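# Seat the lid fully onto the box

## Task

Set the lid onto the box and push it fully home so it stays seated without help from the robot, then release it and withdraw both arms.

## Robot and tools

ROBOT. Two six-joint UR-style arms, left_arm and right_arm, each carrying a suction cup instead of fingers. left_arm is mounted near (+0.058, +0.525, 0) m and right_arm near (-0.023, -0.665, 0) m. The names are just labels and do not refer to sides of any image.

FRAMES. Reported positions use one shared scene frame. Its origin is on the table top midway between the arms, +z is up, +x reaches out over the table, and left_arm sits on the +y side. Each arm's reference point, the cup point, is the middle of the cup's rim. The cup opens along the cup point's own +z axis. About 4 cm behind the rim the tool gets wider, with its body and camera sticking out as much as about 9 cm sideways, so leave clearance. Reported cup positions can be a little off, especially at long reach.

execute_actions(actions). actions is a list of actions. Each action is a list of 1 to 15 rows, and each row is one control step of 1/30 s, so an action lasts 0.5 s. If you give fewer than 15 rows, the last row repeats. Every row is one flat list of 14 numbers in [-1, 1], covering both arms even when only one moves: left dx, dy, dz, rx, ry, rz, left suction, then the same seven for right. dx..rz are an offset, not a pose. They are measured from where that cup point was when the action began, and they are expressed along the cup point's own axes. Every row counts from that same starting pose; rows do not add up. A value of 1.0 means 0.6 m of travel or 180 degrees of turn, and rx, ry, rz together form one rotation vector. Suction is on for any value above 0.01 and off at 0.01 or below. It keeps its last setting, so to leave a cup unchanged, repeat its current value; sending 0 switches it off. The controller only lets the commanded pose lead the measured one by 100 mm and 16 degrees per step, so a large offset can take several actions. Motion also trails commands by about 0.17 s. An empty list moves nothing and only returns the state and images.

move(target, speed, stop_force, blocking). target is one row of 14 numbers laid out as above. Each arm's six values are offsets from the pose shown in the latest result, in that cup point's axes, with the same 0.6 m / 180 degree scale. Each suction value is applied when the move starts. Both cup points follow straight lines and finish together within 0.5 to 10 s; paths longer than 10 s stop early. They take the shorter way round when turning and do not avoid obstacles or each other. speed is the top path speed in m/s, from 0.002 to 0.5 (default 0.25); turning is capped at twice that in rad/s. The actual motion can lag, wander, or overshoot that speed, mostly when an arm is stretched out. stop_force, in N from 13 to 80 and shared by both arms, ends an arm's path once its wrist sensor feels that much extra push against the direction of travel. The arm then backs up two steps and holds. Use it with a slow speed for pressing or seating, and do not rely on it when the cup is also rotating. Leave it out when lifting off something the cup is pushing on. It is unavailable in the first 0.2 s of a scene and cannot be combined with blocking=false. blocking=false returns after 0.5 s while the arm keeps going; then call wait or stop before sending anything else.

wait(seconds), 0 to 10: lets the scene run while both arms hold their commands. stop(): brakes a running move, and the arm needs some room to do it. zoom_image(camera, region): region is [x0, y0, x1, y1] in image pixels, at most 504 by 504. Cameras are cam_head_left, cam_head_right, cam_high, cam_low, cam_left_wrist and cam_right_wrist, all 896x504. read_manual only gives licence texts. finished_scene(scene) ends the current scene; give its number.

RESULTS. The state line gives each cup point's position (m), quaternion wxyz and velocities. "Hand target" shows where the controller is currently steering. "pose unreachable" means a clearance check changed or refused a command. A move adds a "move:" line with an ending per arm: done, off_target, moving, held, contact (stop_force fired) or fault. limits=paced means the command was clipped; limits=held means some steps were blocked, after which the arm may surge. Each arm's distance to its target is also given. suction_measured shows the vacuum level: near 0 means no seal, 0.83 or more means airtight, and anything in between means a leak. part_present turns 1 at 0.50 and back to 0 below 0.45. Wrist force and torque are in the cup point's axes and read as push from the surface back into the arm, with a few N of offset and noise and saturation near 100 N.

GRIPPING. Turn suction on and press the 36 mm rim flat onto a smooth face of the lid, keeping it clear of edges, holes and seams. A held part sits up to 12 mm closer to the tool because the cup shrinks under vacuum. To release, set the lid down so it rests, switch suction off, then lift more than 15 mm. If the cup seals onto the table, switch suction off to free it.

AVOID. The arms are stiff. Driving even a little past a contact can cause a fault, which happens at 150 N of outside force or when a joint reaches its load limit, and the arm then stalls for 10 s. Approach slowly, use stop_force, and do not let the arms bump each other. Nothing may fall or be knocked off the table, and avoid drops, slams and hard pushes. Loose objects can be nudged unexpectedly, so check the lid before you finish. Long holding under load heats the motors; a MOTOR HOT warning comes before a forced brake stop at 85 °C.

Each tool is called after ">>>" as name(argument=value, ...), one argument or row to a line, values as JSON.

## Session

>>> execute_actions(
  actions=[],
)

Scene clock: 0.00 s.
left_arm: end_effector_position=(+0.6878, +0.5133, +0.2001) suction_measured=0.01 part_present=0 end_effector_quat_wxyz=(+0.001, -0.250, +0.968, -0.001) end_effector_velocity=(-0.000, -0.000, -0.000) end_effector_angular_velocity=(+0.000, +0.000, -0.000) | right_arm: end_effector_position=(+0.6044, -0.7245, +0.1991) suction_measured=0.00 part_present=0 end_effector_quat_wxyz=(+0.000, +0.304, +0.953, +0.000) end_effector_velocity=(+0.000, +0.000, +0.000) end_effector_angular_velocity=(-0.000, -0.001, -0.001)
Joint positions: left_arm=[-0.279 -1.558  2.144 -2.159 -1.57   2.337] | right_arm=[-0.281 -1.555  2.142 -2.158 -1.57  -2.898]
Joint velocities: left_arm=[-0. -0.  0.  0. -0.  0.] | right_arm=[ 0.    -0.    -0.    -0.     0.     0.001]
Wrist force (N, on the end effector, along its own x y z axes, offset not removed): no reading
Wrist torque (N m, same axes, about the end effector's origin, offset not removed): no reading
Hand target (left_arm): +0.688, +0.513, +0.200; +0.001, -0.250, +0.968, -0.001
Hand target (right_arm): +0.604, -0.725, +0.199; +0.000, +0.304, +0.953, +0.000
camera_calibration (this result's frames):
cam_left_wrist: T_world_to_cam=[[0.513526, -0.857989, 0.0120624, 0.0876752], [-0.788677, -0.46641, 0.400563, 0.732683], [-0.338053, -0.215213, -0.91619, 0.605623], [0, 0, 0, 1]] pos_world=[0.737559, 0.547293, 0.260322]
cam_right_wrist: T_world_to_cam=[[-0.551548, -0.833258, -0.0384189, -0.25712], [-0.752842, 0.477429, 0.453091, 0.73277], [-0.359199, 0.278825, -0.890636, 0.680603], [0, 0, 0, 1]] pos_world=[0.654318, -0.753862, 0.26428]

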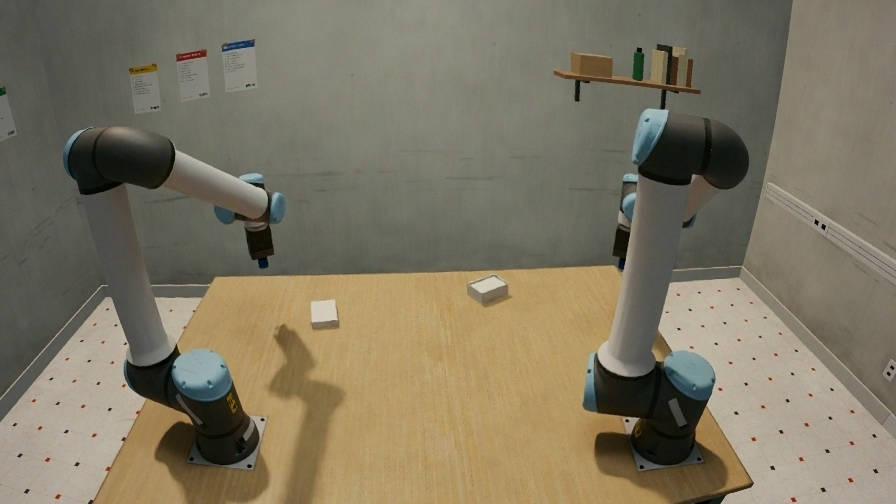

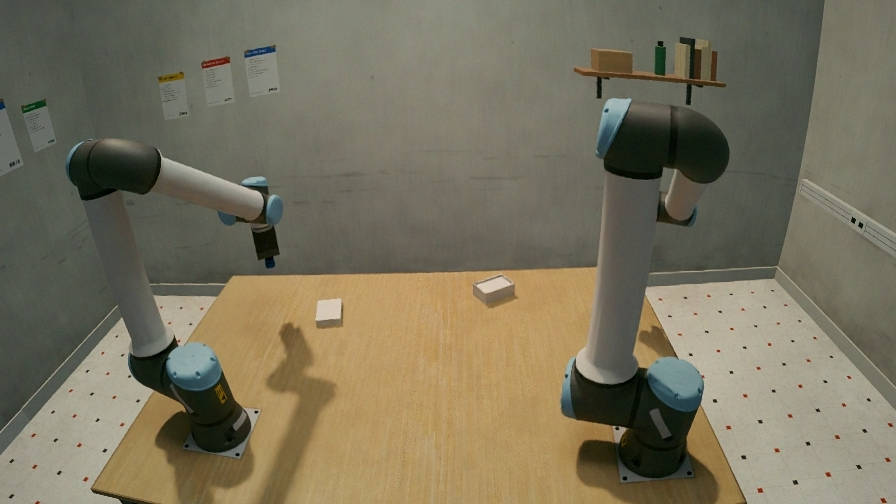

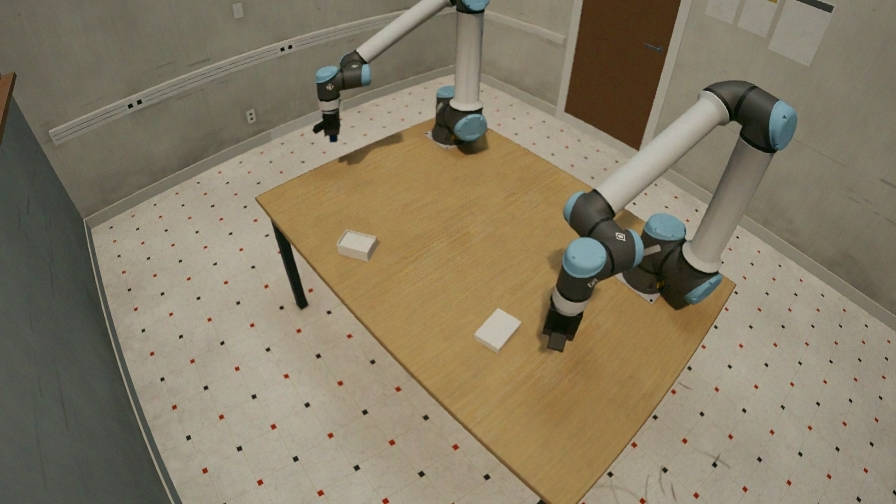

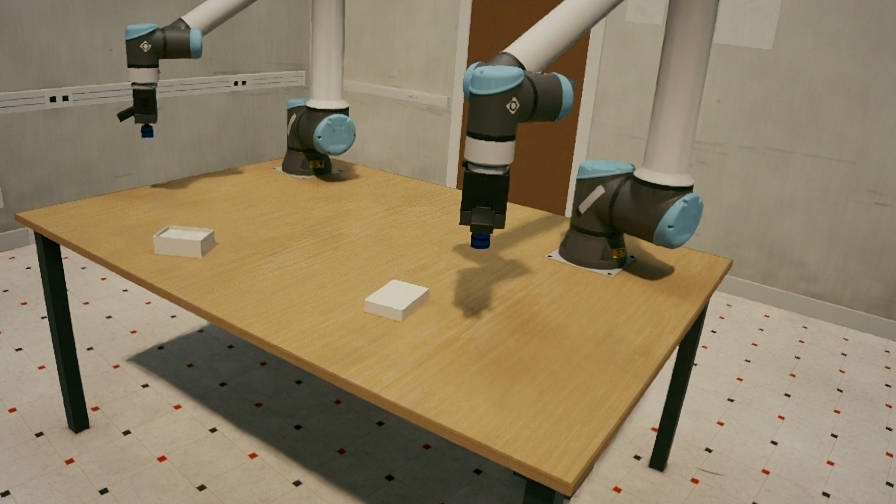

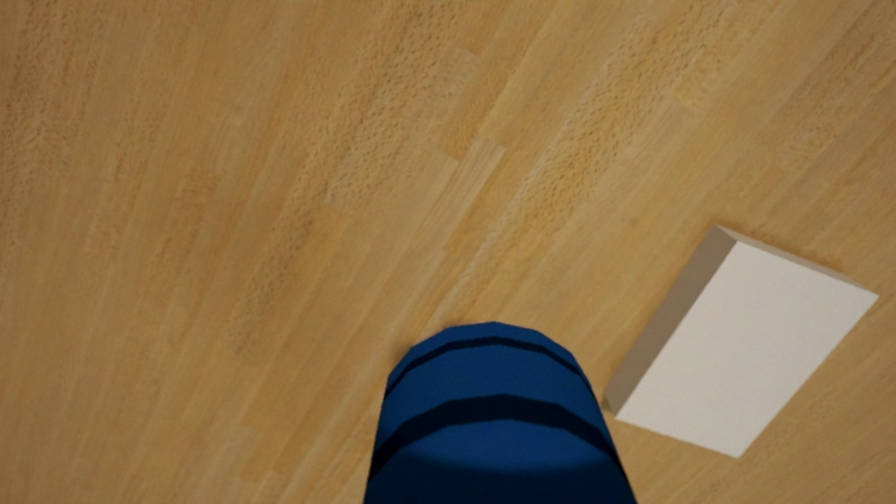

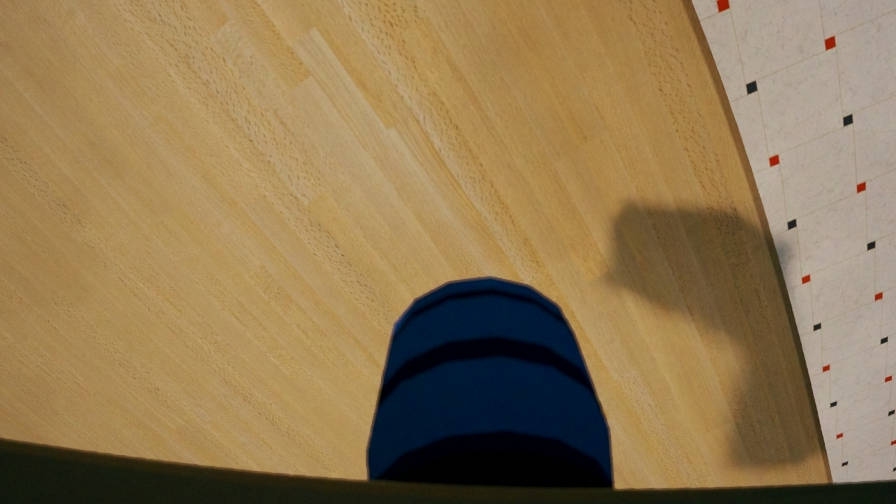

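>>> move(
  target=[0.178,-0.294,0.21,0,0,0.109,0,0.165,0.807,0,0,0,0.137,0],
  speed=0.35,
)

Scene clock: 2.57 s.
left_arm: end_effector_position=(+0.6797, +0.3071, +0.0741) suction_measured=0.01 part_present=0 end_effector_quat_wxyz=(+0.001, -0.082, +0.997, -0.001) end_effector_velocity=(+0.000, -0.001, -0.001) end_effector_angular_velocity=(+0.000, +0.000, -0.001) | right_arm: end_effector_position=(+0.8038, -0.2720, +0.1987) suction_measured=0.00 part_present=0 end_effector_quat_wxyz=(-0.000, +0.501, +0.866, +0.000) end_effector_velocity=(+0.001, +0.002, -0.001) end_effector_angular_velocity=(-0.001, +0.002, -0.002)
Joint positions: left_arm=[-0.585 -1.349  2.193 -2.417 -1.57   2.373] | right_arm=[ 0.346 -1.119  1.583 -2.035 -1.57  -1.841]
Joint velocities: left_arm=[-0.001  0.001 -0.    -0.001  0.     0.   ] | right_arm=[ 0.002  0.004 -0.005  0.003 -0.001  0.004]
Wrist force (N, on the end effector, along its own x y z axes, offset not removed): left_arm=[-5.4 5.3 0.6] | right_arm=[1.5 4.3 1.0]
Wrist torque (N m, same axes, about the end effector's origin, offset not removed): left_arm=[0.62 0.94 0.15] | right_arm=[0.68 -0.42 0.33]
Hand target (left_arm): +0.680, +0.307, +0.074; +0.001, -0.081, +0.997, -0.001
Hand target (right_arm): +0.804, -0.272, +0.199; -0.000, +0.501, +0.866, +0.000
Off the commanded pose (left_arm): 0.000 m, 0 deg.
Off the commanded pose (right_arm): 0.001 m, 0 deg.
move: done
camera_calibration (this result's frames):
cam_left_wrist: T_world_to_cam=[[0.195745, -0.980581, 0.0119964, 0.170091], [-0.899488, -0.174658, 0.400519, 0.666292], [-0.390647, -0.0891905, -0.91621, 0.44019], [0, 0, 0, 1]] pos_world=[0.737986, 0.322422, 0.134403]
cam_right_wrist: T_world_to_cam=[[-0.848819, -0.527311, -0.0380657, 0.551944], [-0.4848, 0.747623, 0.453904, 0.524889], [-0.21089, 0.403737, -0.890237, 0.540379], [0, 0, 0, 1]] pos_world=[0.836928, -0.319544, 0.263826]

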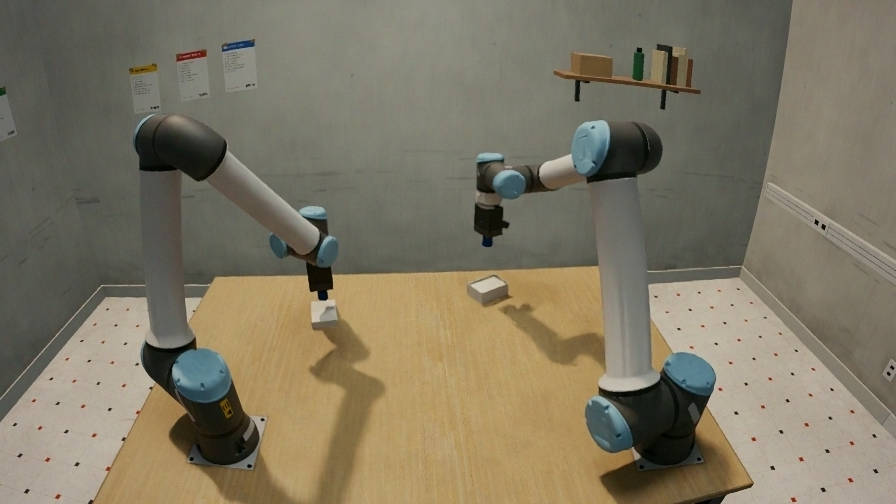

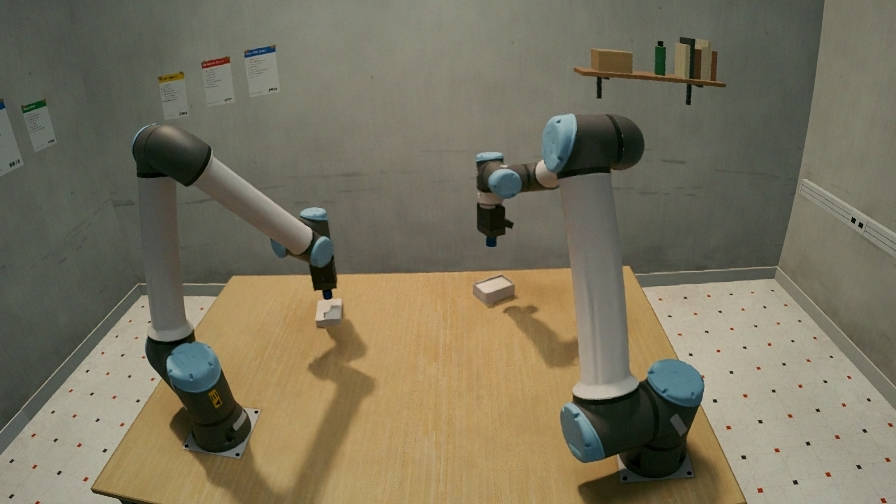

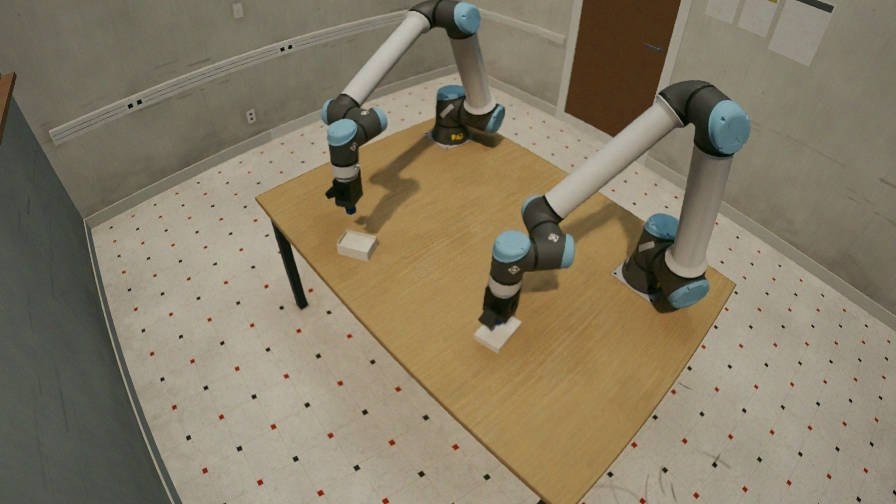

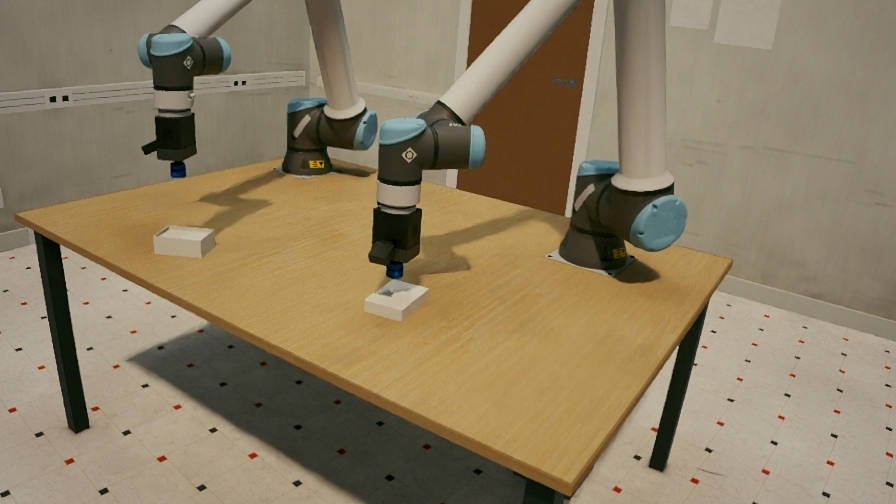

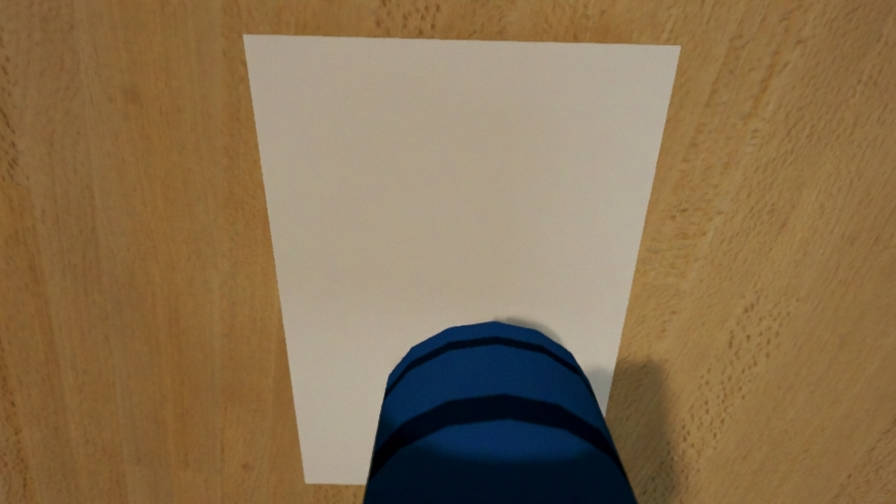

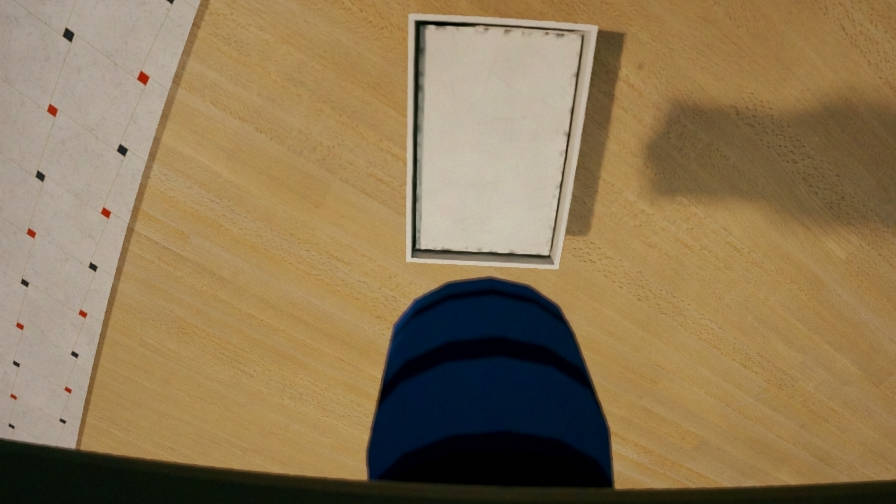

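>>> move(
  target=[0,0,0.065,0,0,0,1,-0.35,-0.2,0,0,0,0,0],
)

>>> move(
  target=[0,0,0.04,0,0,0,1,0,0,0,0,0,0,0],
  speed=0.012,
  stop_force=13,
)

>>> move(
  target=[0,0,-0.11,0,0,0,1,0,0,0,0,0,0,0],
)

Scene clock: 4.63 s.
left_arm: end_effector_position=(+0.6798, +0.3070, +0.0352) suction_measured=0.01 part_present=0 end_effector_quat_wxyz=(+0.001, -0.081, +0.997, -0.001) end_effector_velocity=(+0.000, +0.001, -0.000) end_effector_angular_velocity=(+0.000, +0.000, +0.001) | right_arm: end_effector_position=(+0.8048, -0.5139, +0.1988) suction_measured=0.00 part_present=0 end_effector_quat_wxyz=(-0.000, +0.501, +0.866, +0.001) end_effector_velocity=(+0.000, -0.003, -0.001) end_effector_angular_velocity=(+0.000, +0.001, +0.003)
Joint positions: left_arm=[-0.585 -1.288  2.214 -2.499 -1.57   2.373] | right_arm=[ 0.066 -1.228  1.743 -2.086 -1.57  -2.121]
Joint velocities: left_arm=[ 0.001  0.     0.    -0.001  0.     0.   ] | right_arm=[-0.004  0.     0.001 -0.     0.    -0.007]
Wrist force (N, on the end effector, along its own x y z axes, offset not removed): left_arm=[-3.7 3.7 1.6] | right_arm=[-2.6 0.3 1.2]
Wrist torque (N m, same axes, about the end effector's origin, offset not removed): left_arm=[0.48 0.56 0.28] | right_arm=[0.00 0.30 0.21]
Hand target (left_arm): +0.680, +0.307, +0.035; +0.001, -0.082, +0.997, -0.001
Hand target (right_arm): +0.805, -0.514, +0.199; -0.000, +0.501, +0.866, +0.001
Off the commanded pose (left_arm): 0.000 m, 0 deg.
Off the commanded pose (right_arm): 0.000 m, 0 deg.
move: done
camera_calibration (this result's frames):
cam_left_wrist: T_world_to_cam=[[0.195637, -0.980603, 0.0119658, 0.170556], [-0.899517, -0.174573, 0.400492, 0.681912], [-0.390635, -0.0891145, -0.916222, 0.404468], [0, 0, 0, 1]] pos_world=[0.738023, 0.322335, 0.0954415]
cam_right_wrist: T_world_to_cam=[[-0.848817, -0.527301, -0.0382674, 0.42537], [-0.484911, 0.747653, 0.453736, 0.706292], [-0.210645, 0.403695, -0.890314, 0.638102], [0, 0, 0, 1]] pos_world=[0.837962, -0.561362, 0.263918]

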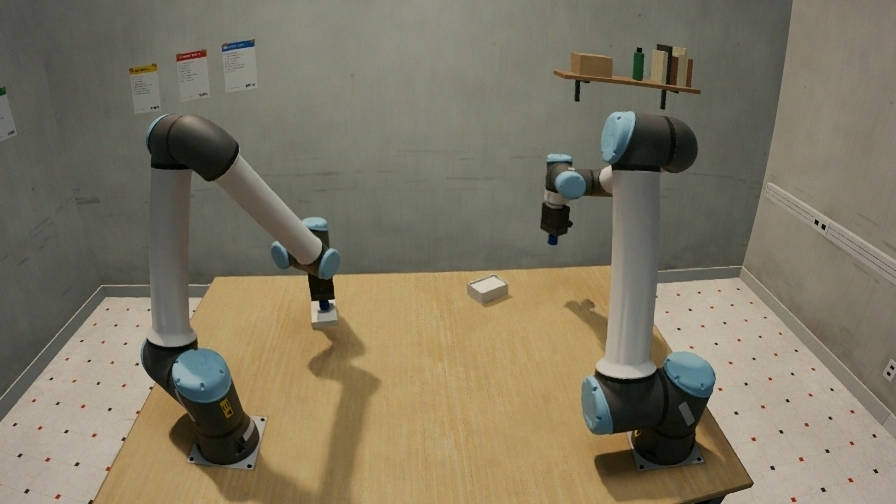

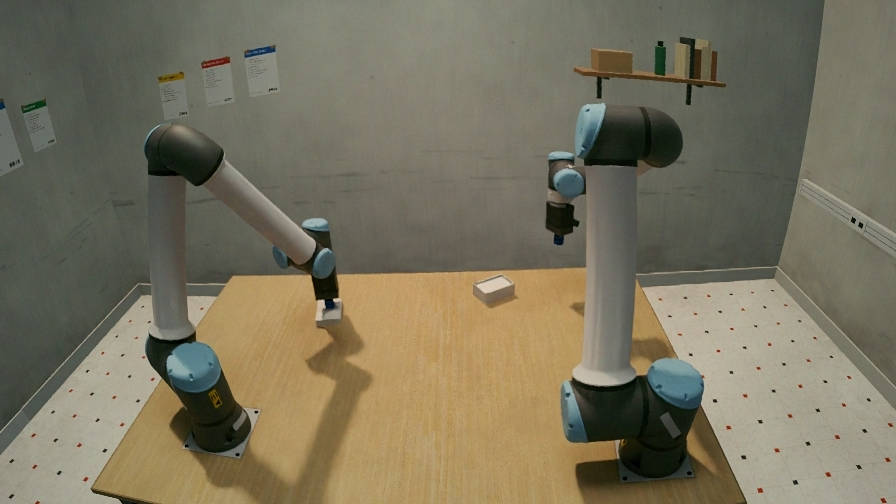

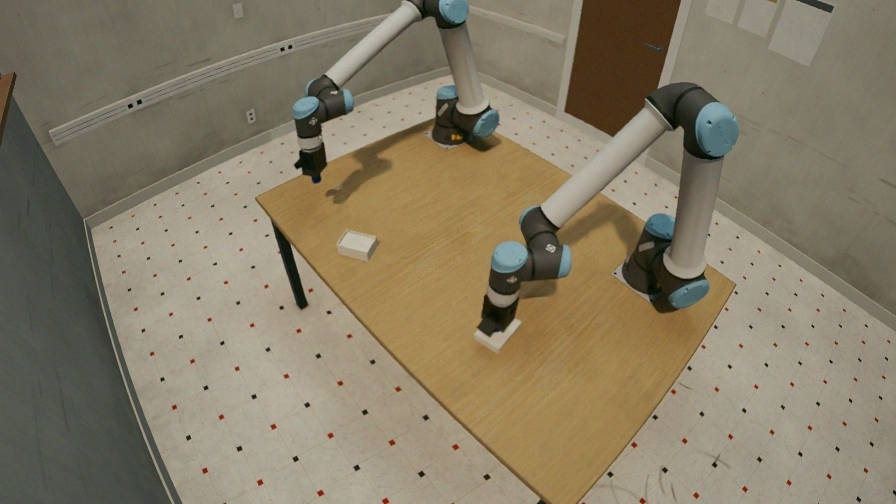

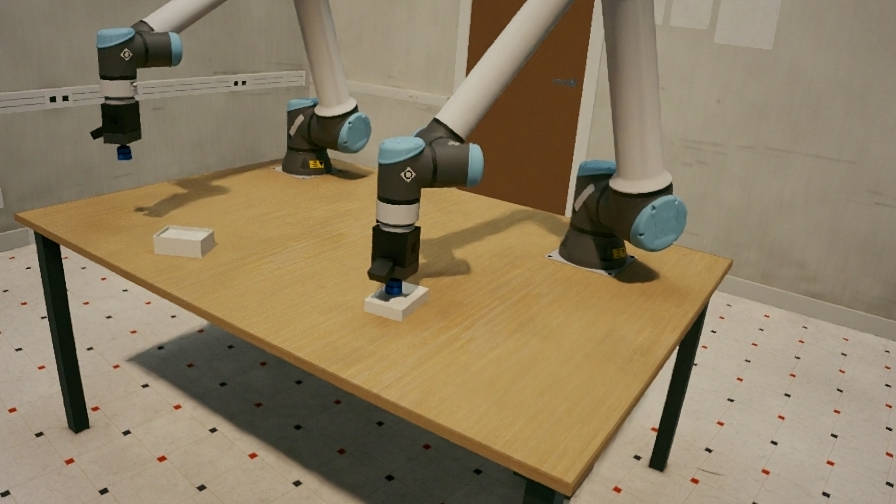

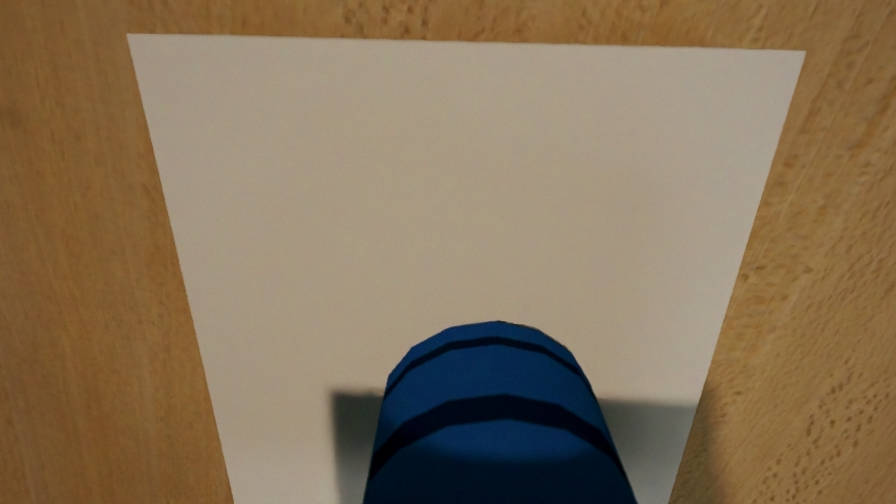

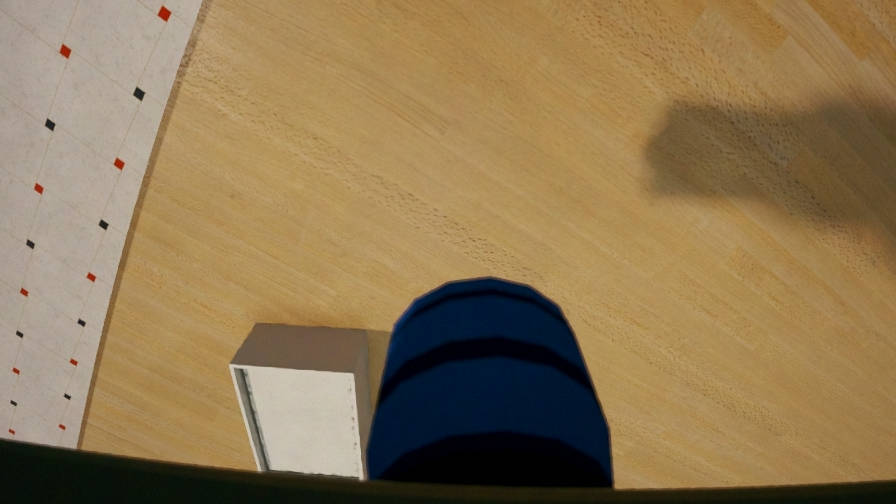

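Scene clock: 6.70 s.
left_arm: end_effector_position=(+0.6798, +0.3071, +0.0152) suction_measured=0.99 part_present=1 end_effector_quat_wxyz=(+0.001, -0.081, +0.997, -0.001) end_effector_velocity=(-0.001, +0.001, +0.002) end_effector_angular_velocity=(+0.002, +0.003, +0.001) | right_arm: end_effector_position=(+0.8048, -0.5139, +0.1988) suction_measured=0.00 part_present=0 end_effector_quat_wxyz=(-0.000, +0.501, +0.866, +0.001) end_effector_velocity=(+0.000, -0.000, -0.001) end_effector_angular_velocity=(-0.000, +0.002, -0.002)
Joint positions: left_arm=[-0.585 -1.255  2.223 -2.541 -1.57   2.373] | right_arm=[ 0.066 -1.228  1.743 -2.086 -1.57  -2.121]
Joint velocities: left_arm=[ 0.001 -0.005  0.     0.009 -0.    -0.   ] | right_arm=[ 0.     0.002 -0.     0.    -0.     0.002]
Wrist force (N, on the end effector, along its own x y z axes, offset not removed): left_arm=[14.0 16.6 -57.8] | right_arm=[-3.6 3.1 -0.6]
Wrist torque (N m, same axes, about the end effector's origin, offset not removed): left_arm=[0.82 -0.02 0.19] | right_arm=[0.48 0.49 0.26]
Hand target (left_arm): +0.680, +0.307, +0.016; +0.001, -0.081, +0.997, -0.001
Hand target (right_arm): +0.805, -0.514, +0.199; -0.000, +0.501, +0.866, +0.001
Off the commanded pose (left_arm): 0.004 m, 0 deg.
Off the commanded pose (right_arm): 0.000 m, 0 deg.
move: contact (left_arm)
camera_calibration (this result's frames):
cam_left_wrist: T_world_to_cam=[[0.195647, -0.980601, 0.0120006, 0.170804], [-0.899531, -0.174572, 0.40046, 0.689899], [-0.390597, -0.0891439, -0.916235, 0.38618], [0, 0, 0, 1]] pos_world=[0.738009, 0.322353, 0.0755051]
cam_right_wrist: T_world_to_cam=[[-0.848817, -0.5273, -0.0382694, 0.425366], [-0.48491, 0.747649, 0.453743, 0.706287], [-0.210647, 0.403702, -0.89031, 0.638097], [0, 0, 0, 1]] pos_world=[0.837957, -0.56136, 0.26391]

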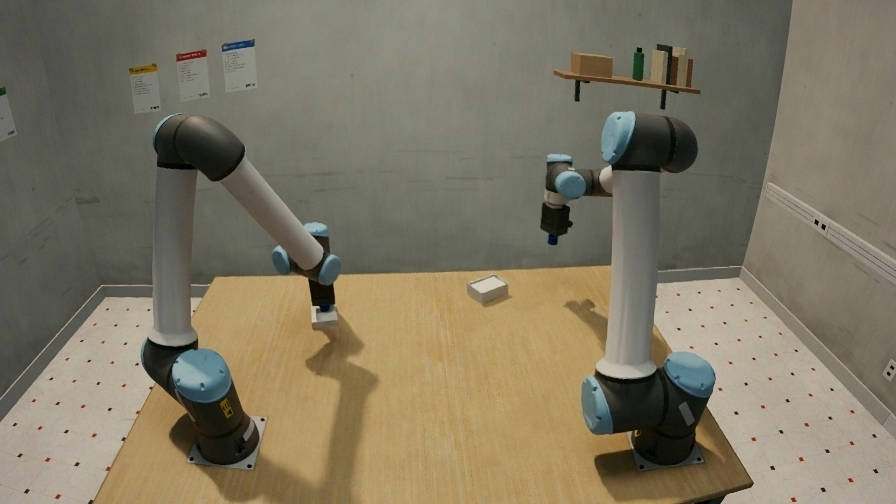

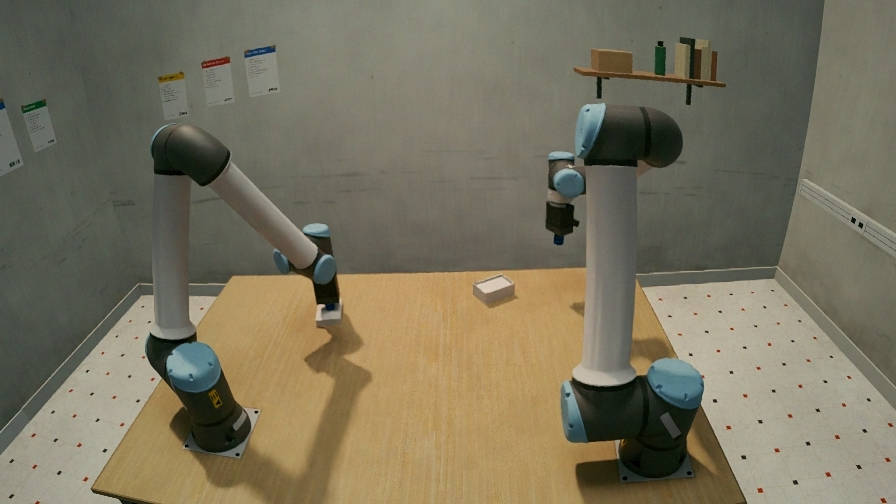

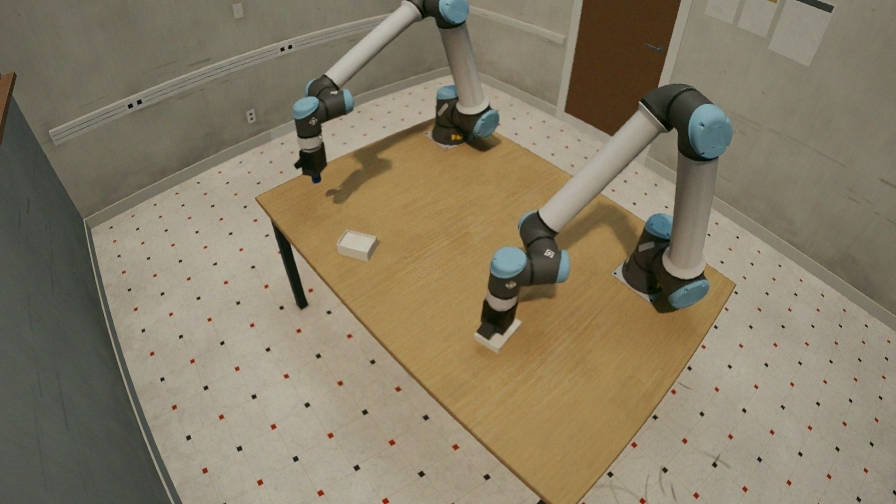

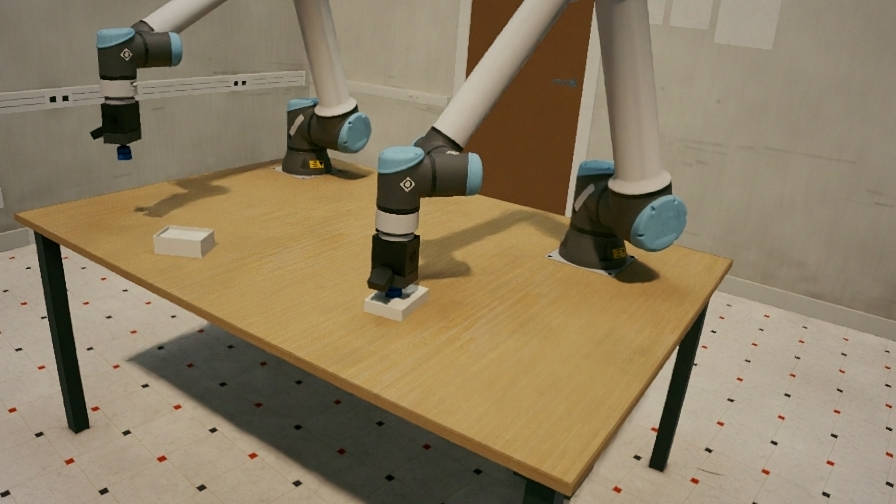

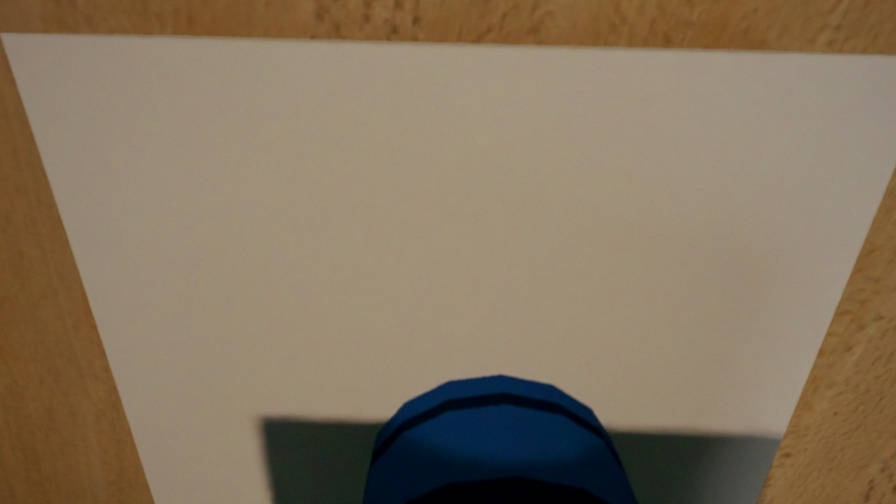

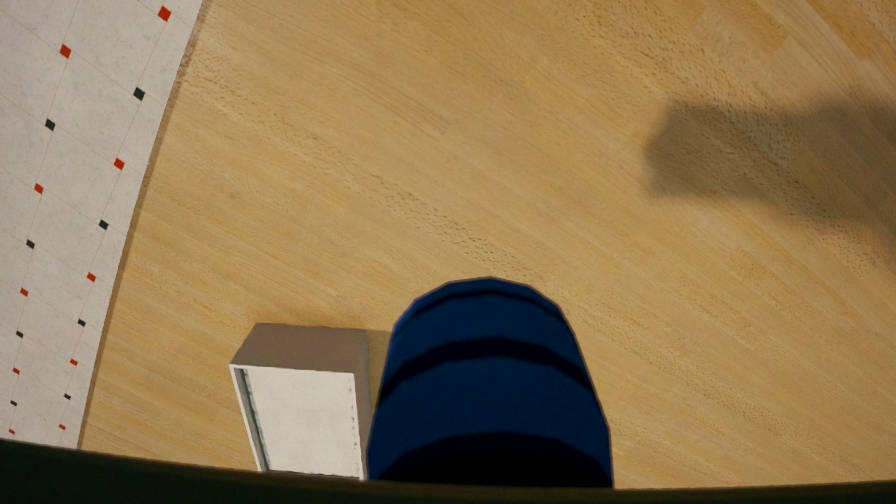

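Scene clock: 7.70 s.
left_arm: end_effector_position=(+0.6797, +0.3072, +0.0810) suction_measured=0.99 part_present=1 end_effector_quat_wxyz=(+0.001, -0.081, +0.997, -0.001) end_effector_velocity=(+0.000, -0.001, +0.002) end_effector_angular_velocity=(-0.000, -0.000, -0.000) | right_arm: end_effector_position=(+0.8048, -0.5139, +0.1988) suction_measured=0.00 part_present=0 end_effector_quat_wxyz=(-0.000, +0.501, +0.866, +0.001) end_effector_velocity=(+0.000, -0.000, -0.001) end_effector_angular_velocity=(-0.001, +0.001, +0.001)
Joint positions: left_arm=[-0.585 -1.36   2.189 -2.403 -1.57   2.373] | right_arm=[ 0.066 -1.228  1.743 -2.086 -1.57  -2.121]
Joint velocities: left_arm=[-0.001 -0.003 -0.002  0.004  0.    -0.001] | right_arm=[-0.     0.001  0.    -0.    -0.001 -0.001]
Wrist force (N, on the end effector, along its own x y z axes, offset not removed): left_arm=[-2.2 1.8 1.2] | right_arm=[-2.3 2.5 2.5]
Wrist torque (N m, same axes, about the end effector's origin, offset not removed): left_arm=[0.09 0.39 0.30] | right_arm=[0.54 0.19 0.30]
Hand target (left_arm): +0.680, +0.307, +0.081; +0.001, -0.081, +0.997, -0.001
Hand target (right_arm): +0.805, -0.514, +0.199; -0.000, +0.501, +0.866, +0.001
Off the commanded pose (left_arm): 0.000 m, 0 deg.
Off the commanded pose (right_arm): 0.000 m, 0 deg.
move: done
camera_calibration (this result's frames):
cam_left_wrist: T_world_to_cam=[[0.195647, -0.980601, 0.0120317, 0.170178], [-0.899545, -0.174562, 0.400432, 0.663562], [-0.390564, -0.0891666, -0.916247, 0.446409], [0, 0, 0, 1]] pos_world=[0.73796, 0.322515, 0.141262]
cam_right_wrist: T_world_to_cam=[[-0.848817, -0.5273, -0.0382729, 0.425369], [-0.484912, 0.747649, 0.453742, 0.706288], [-0.210643, 0.403702, -0.890311, 0.638097], [0, 0, 0, 1]] pos_world=[0.837959, -0.56136, 0.263913]

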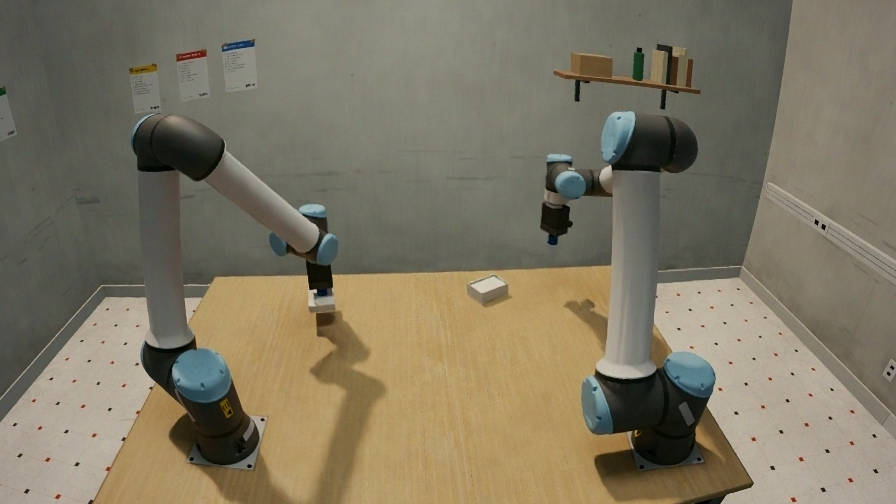

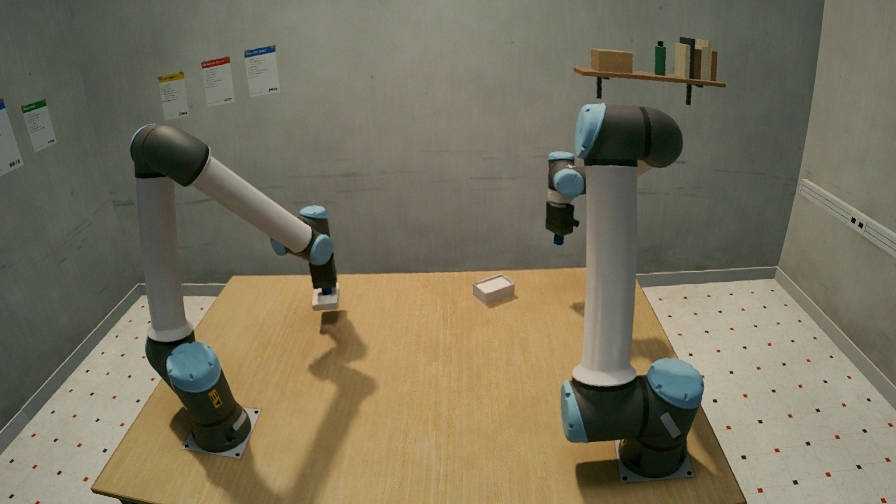

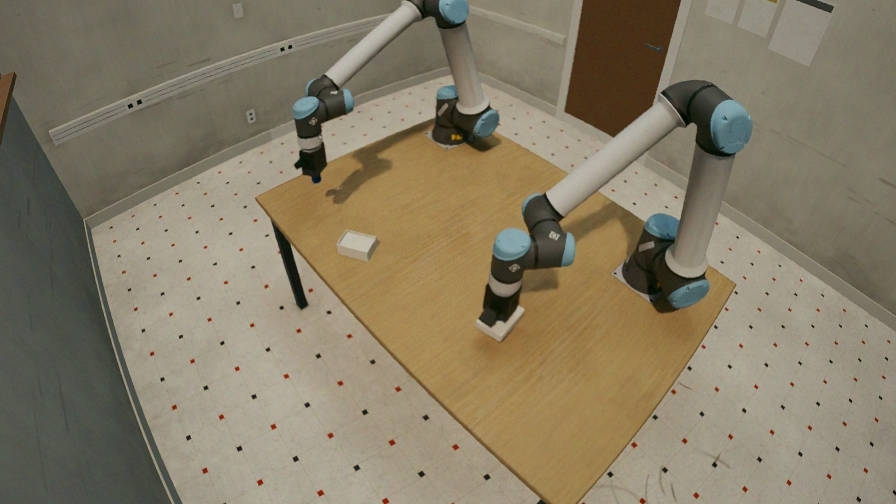

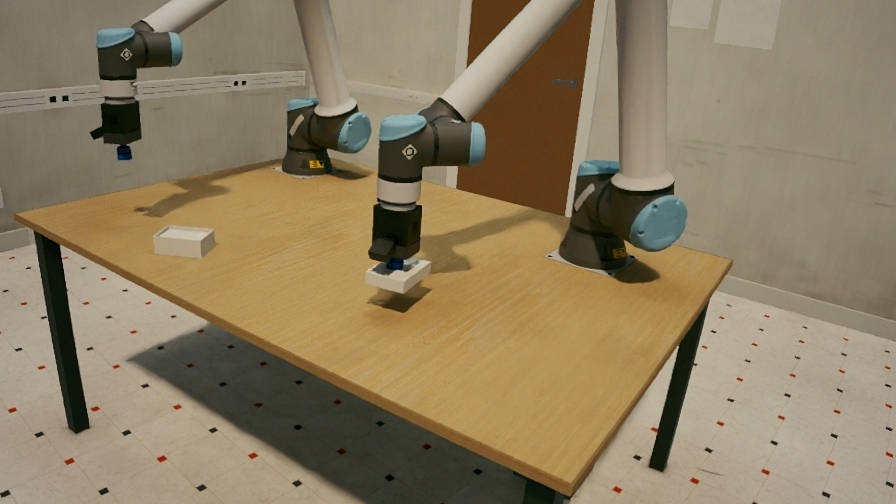

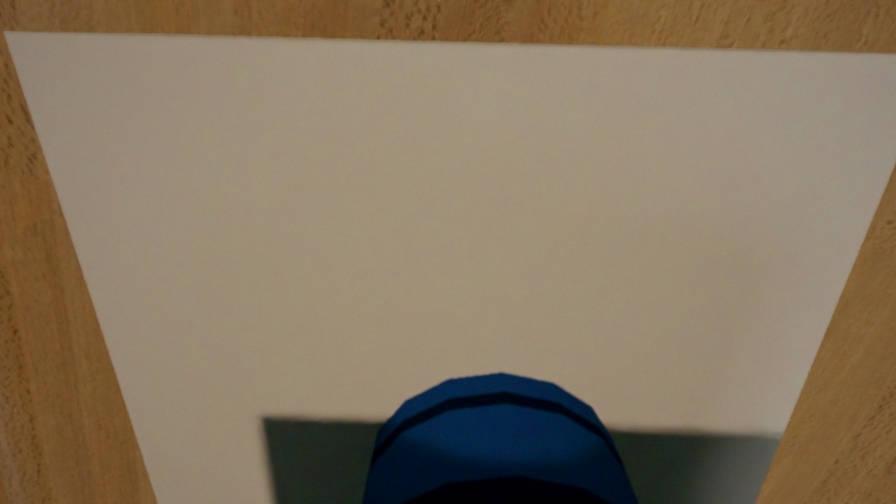

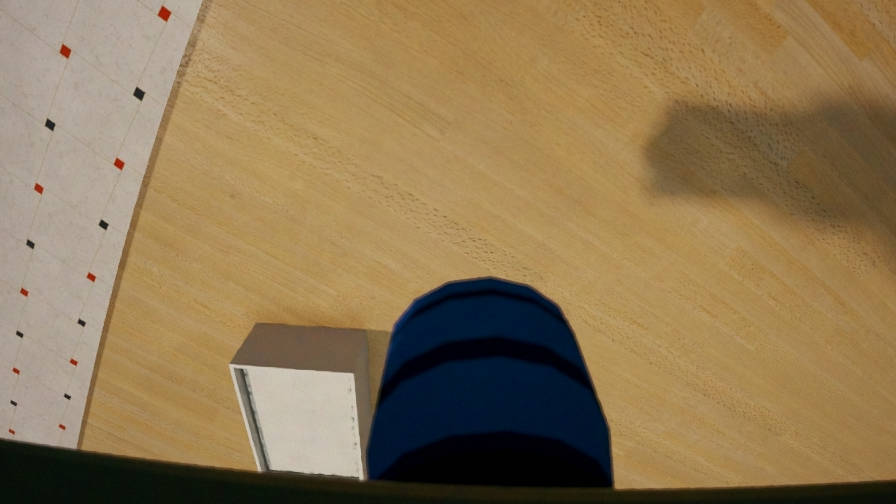

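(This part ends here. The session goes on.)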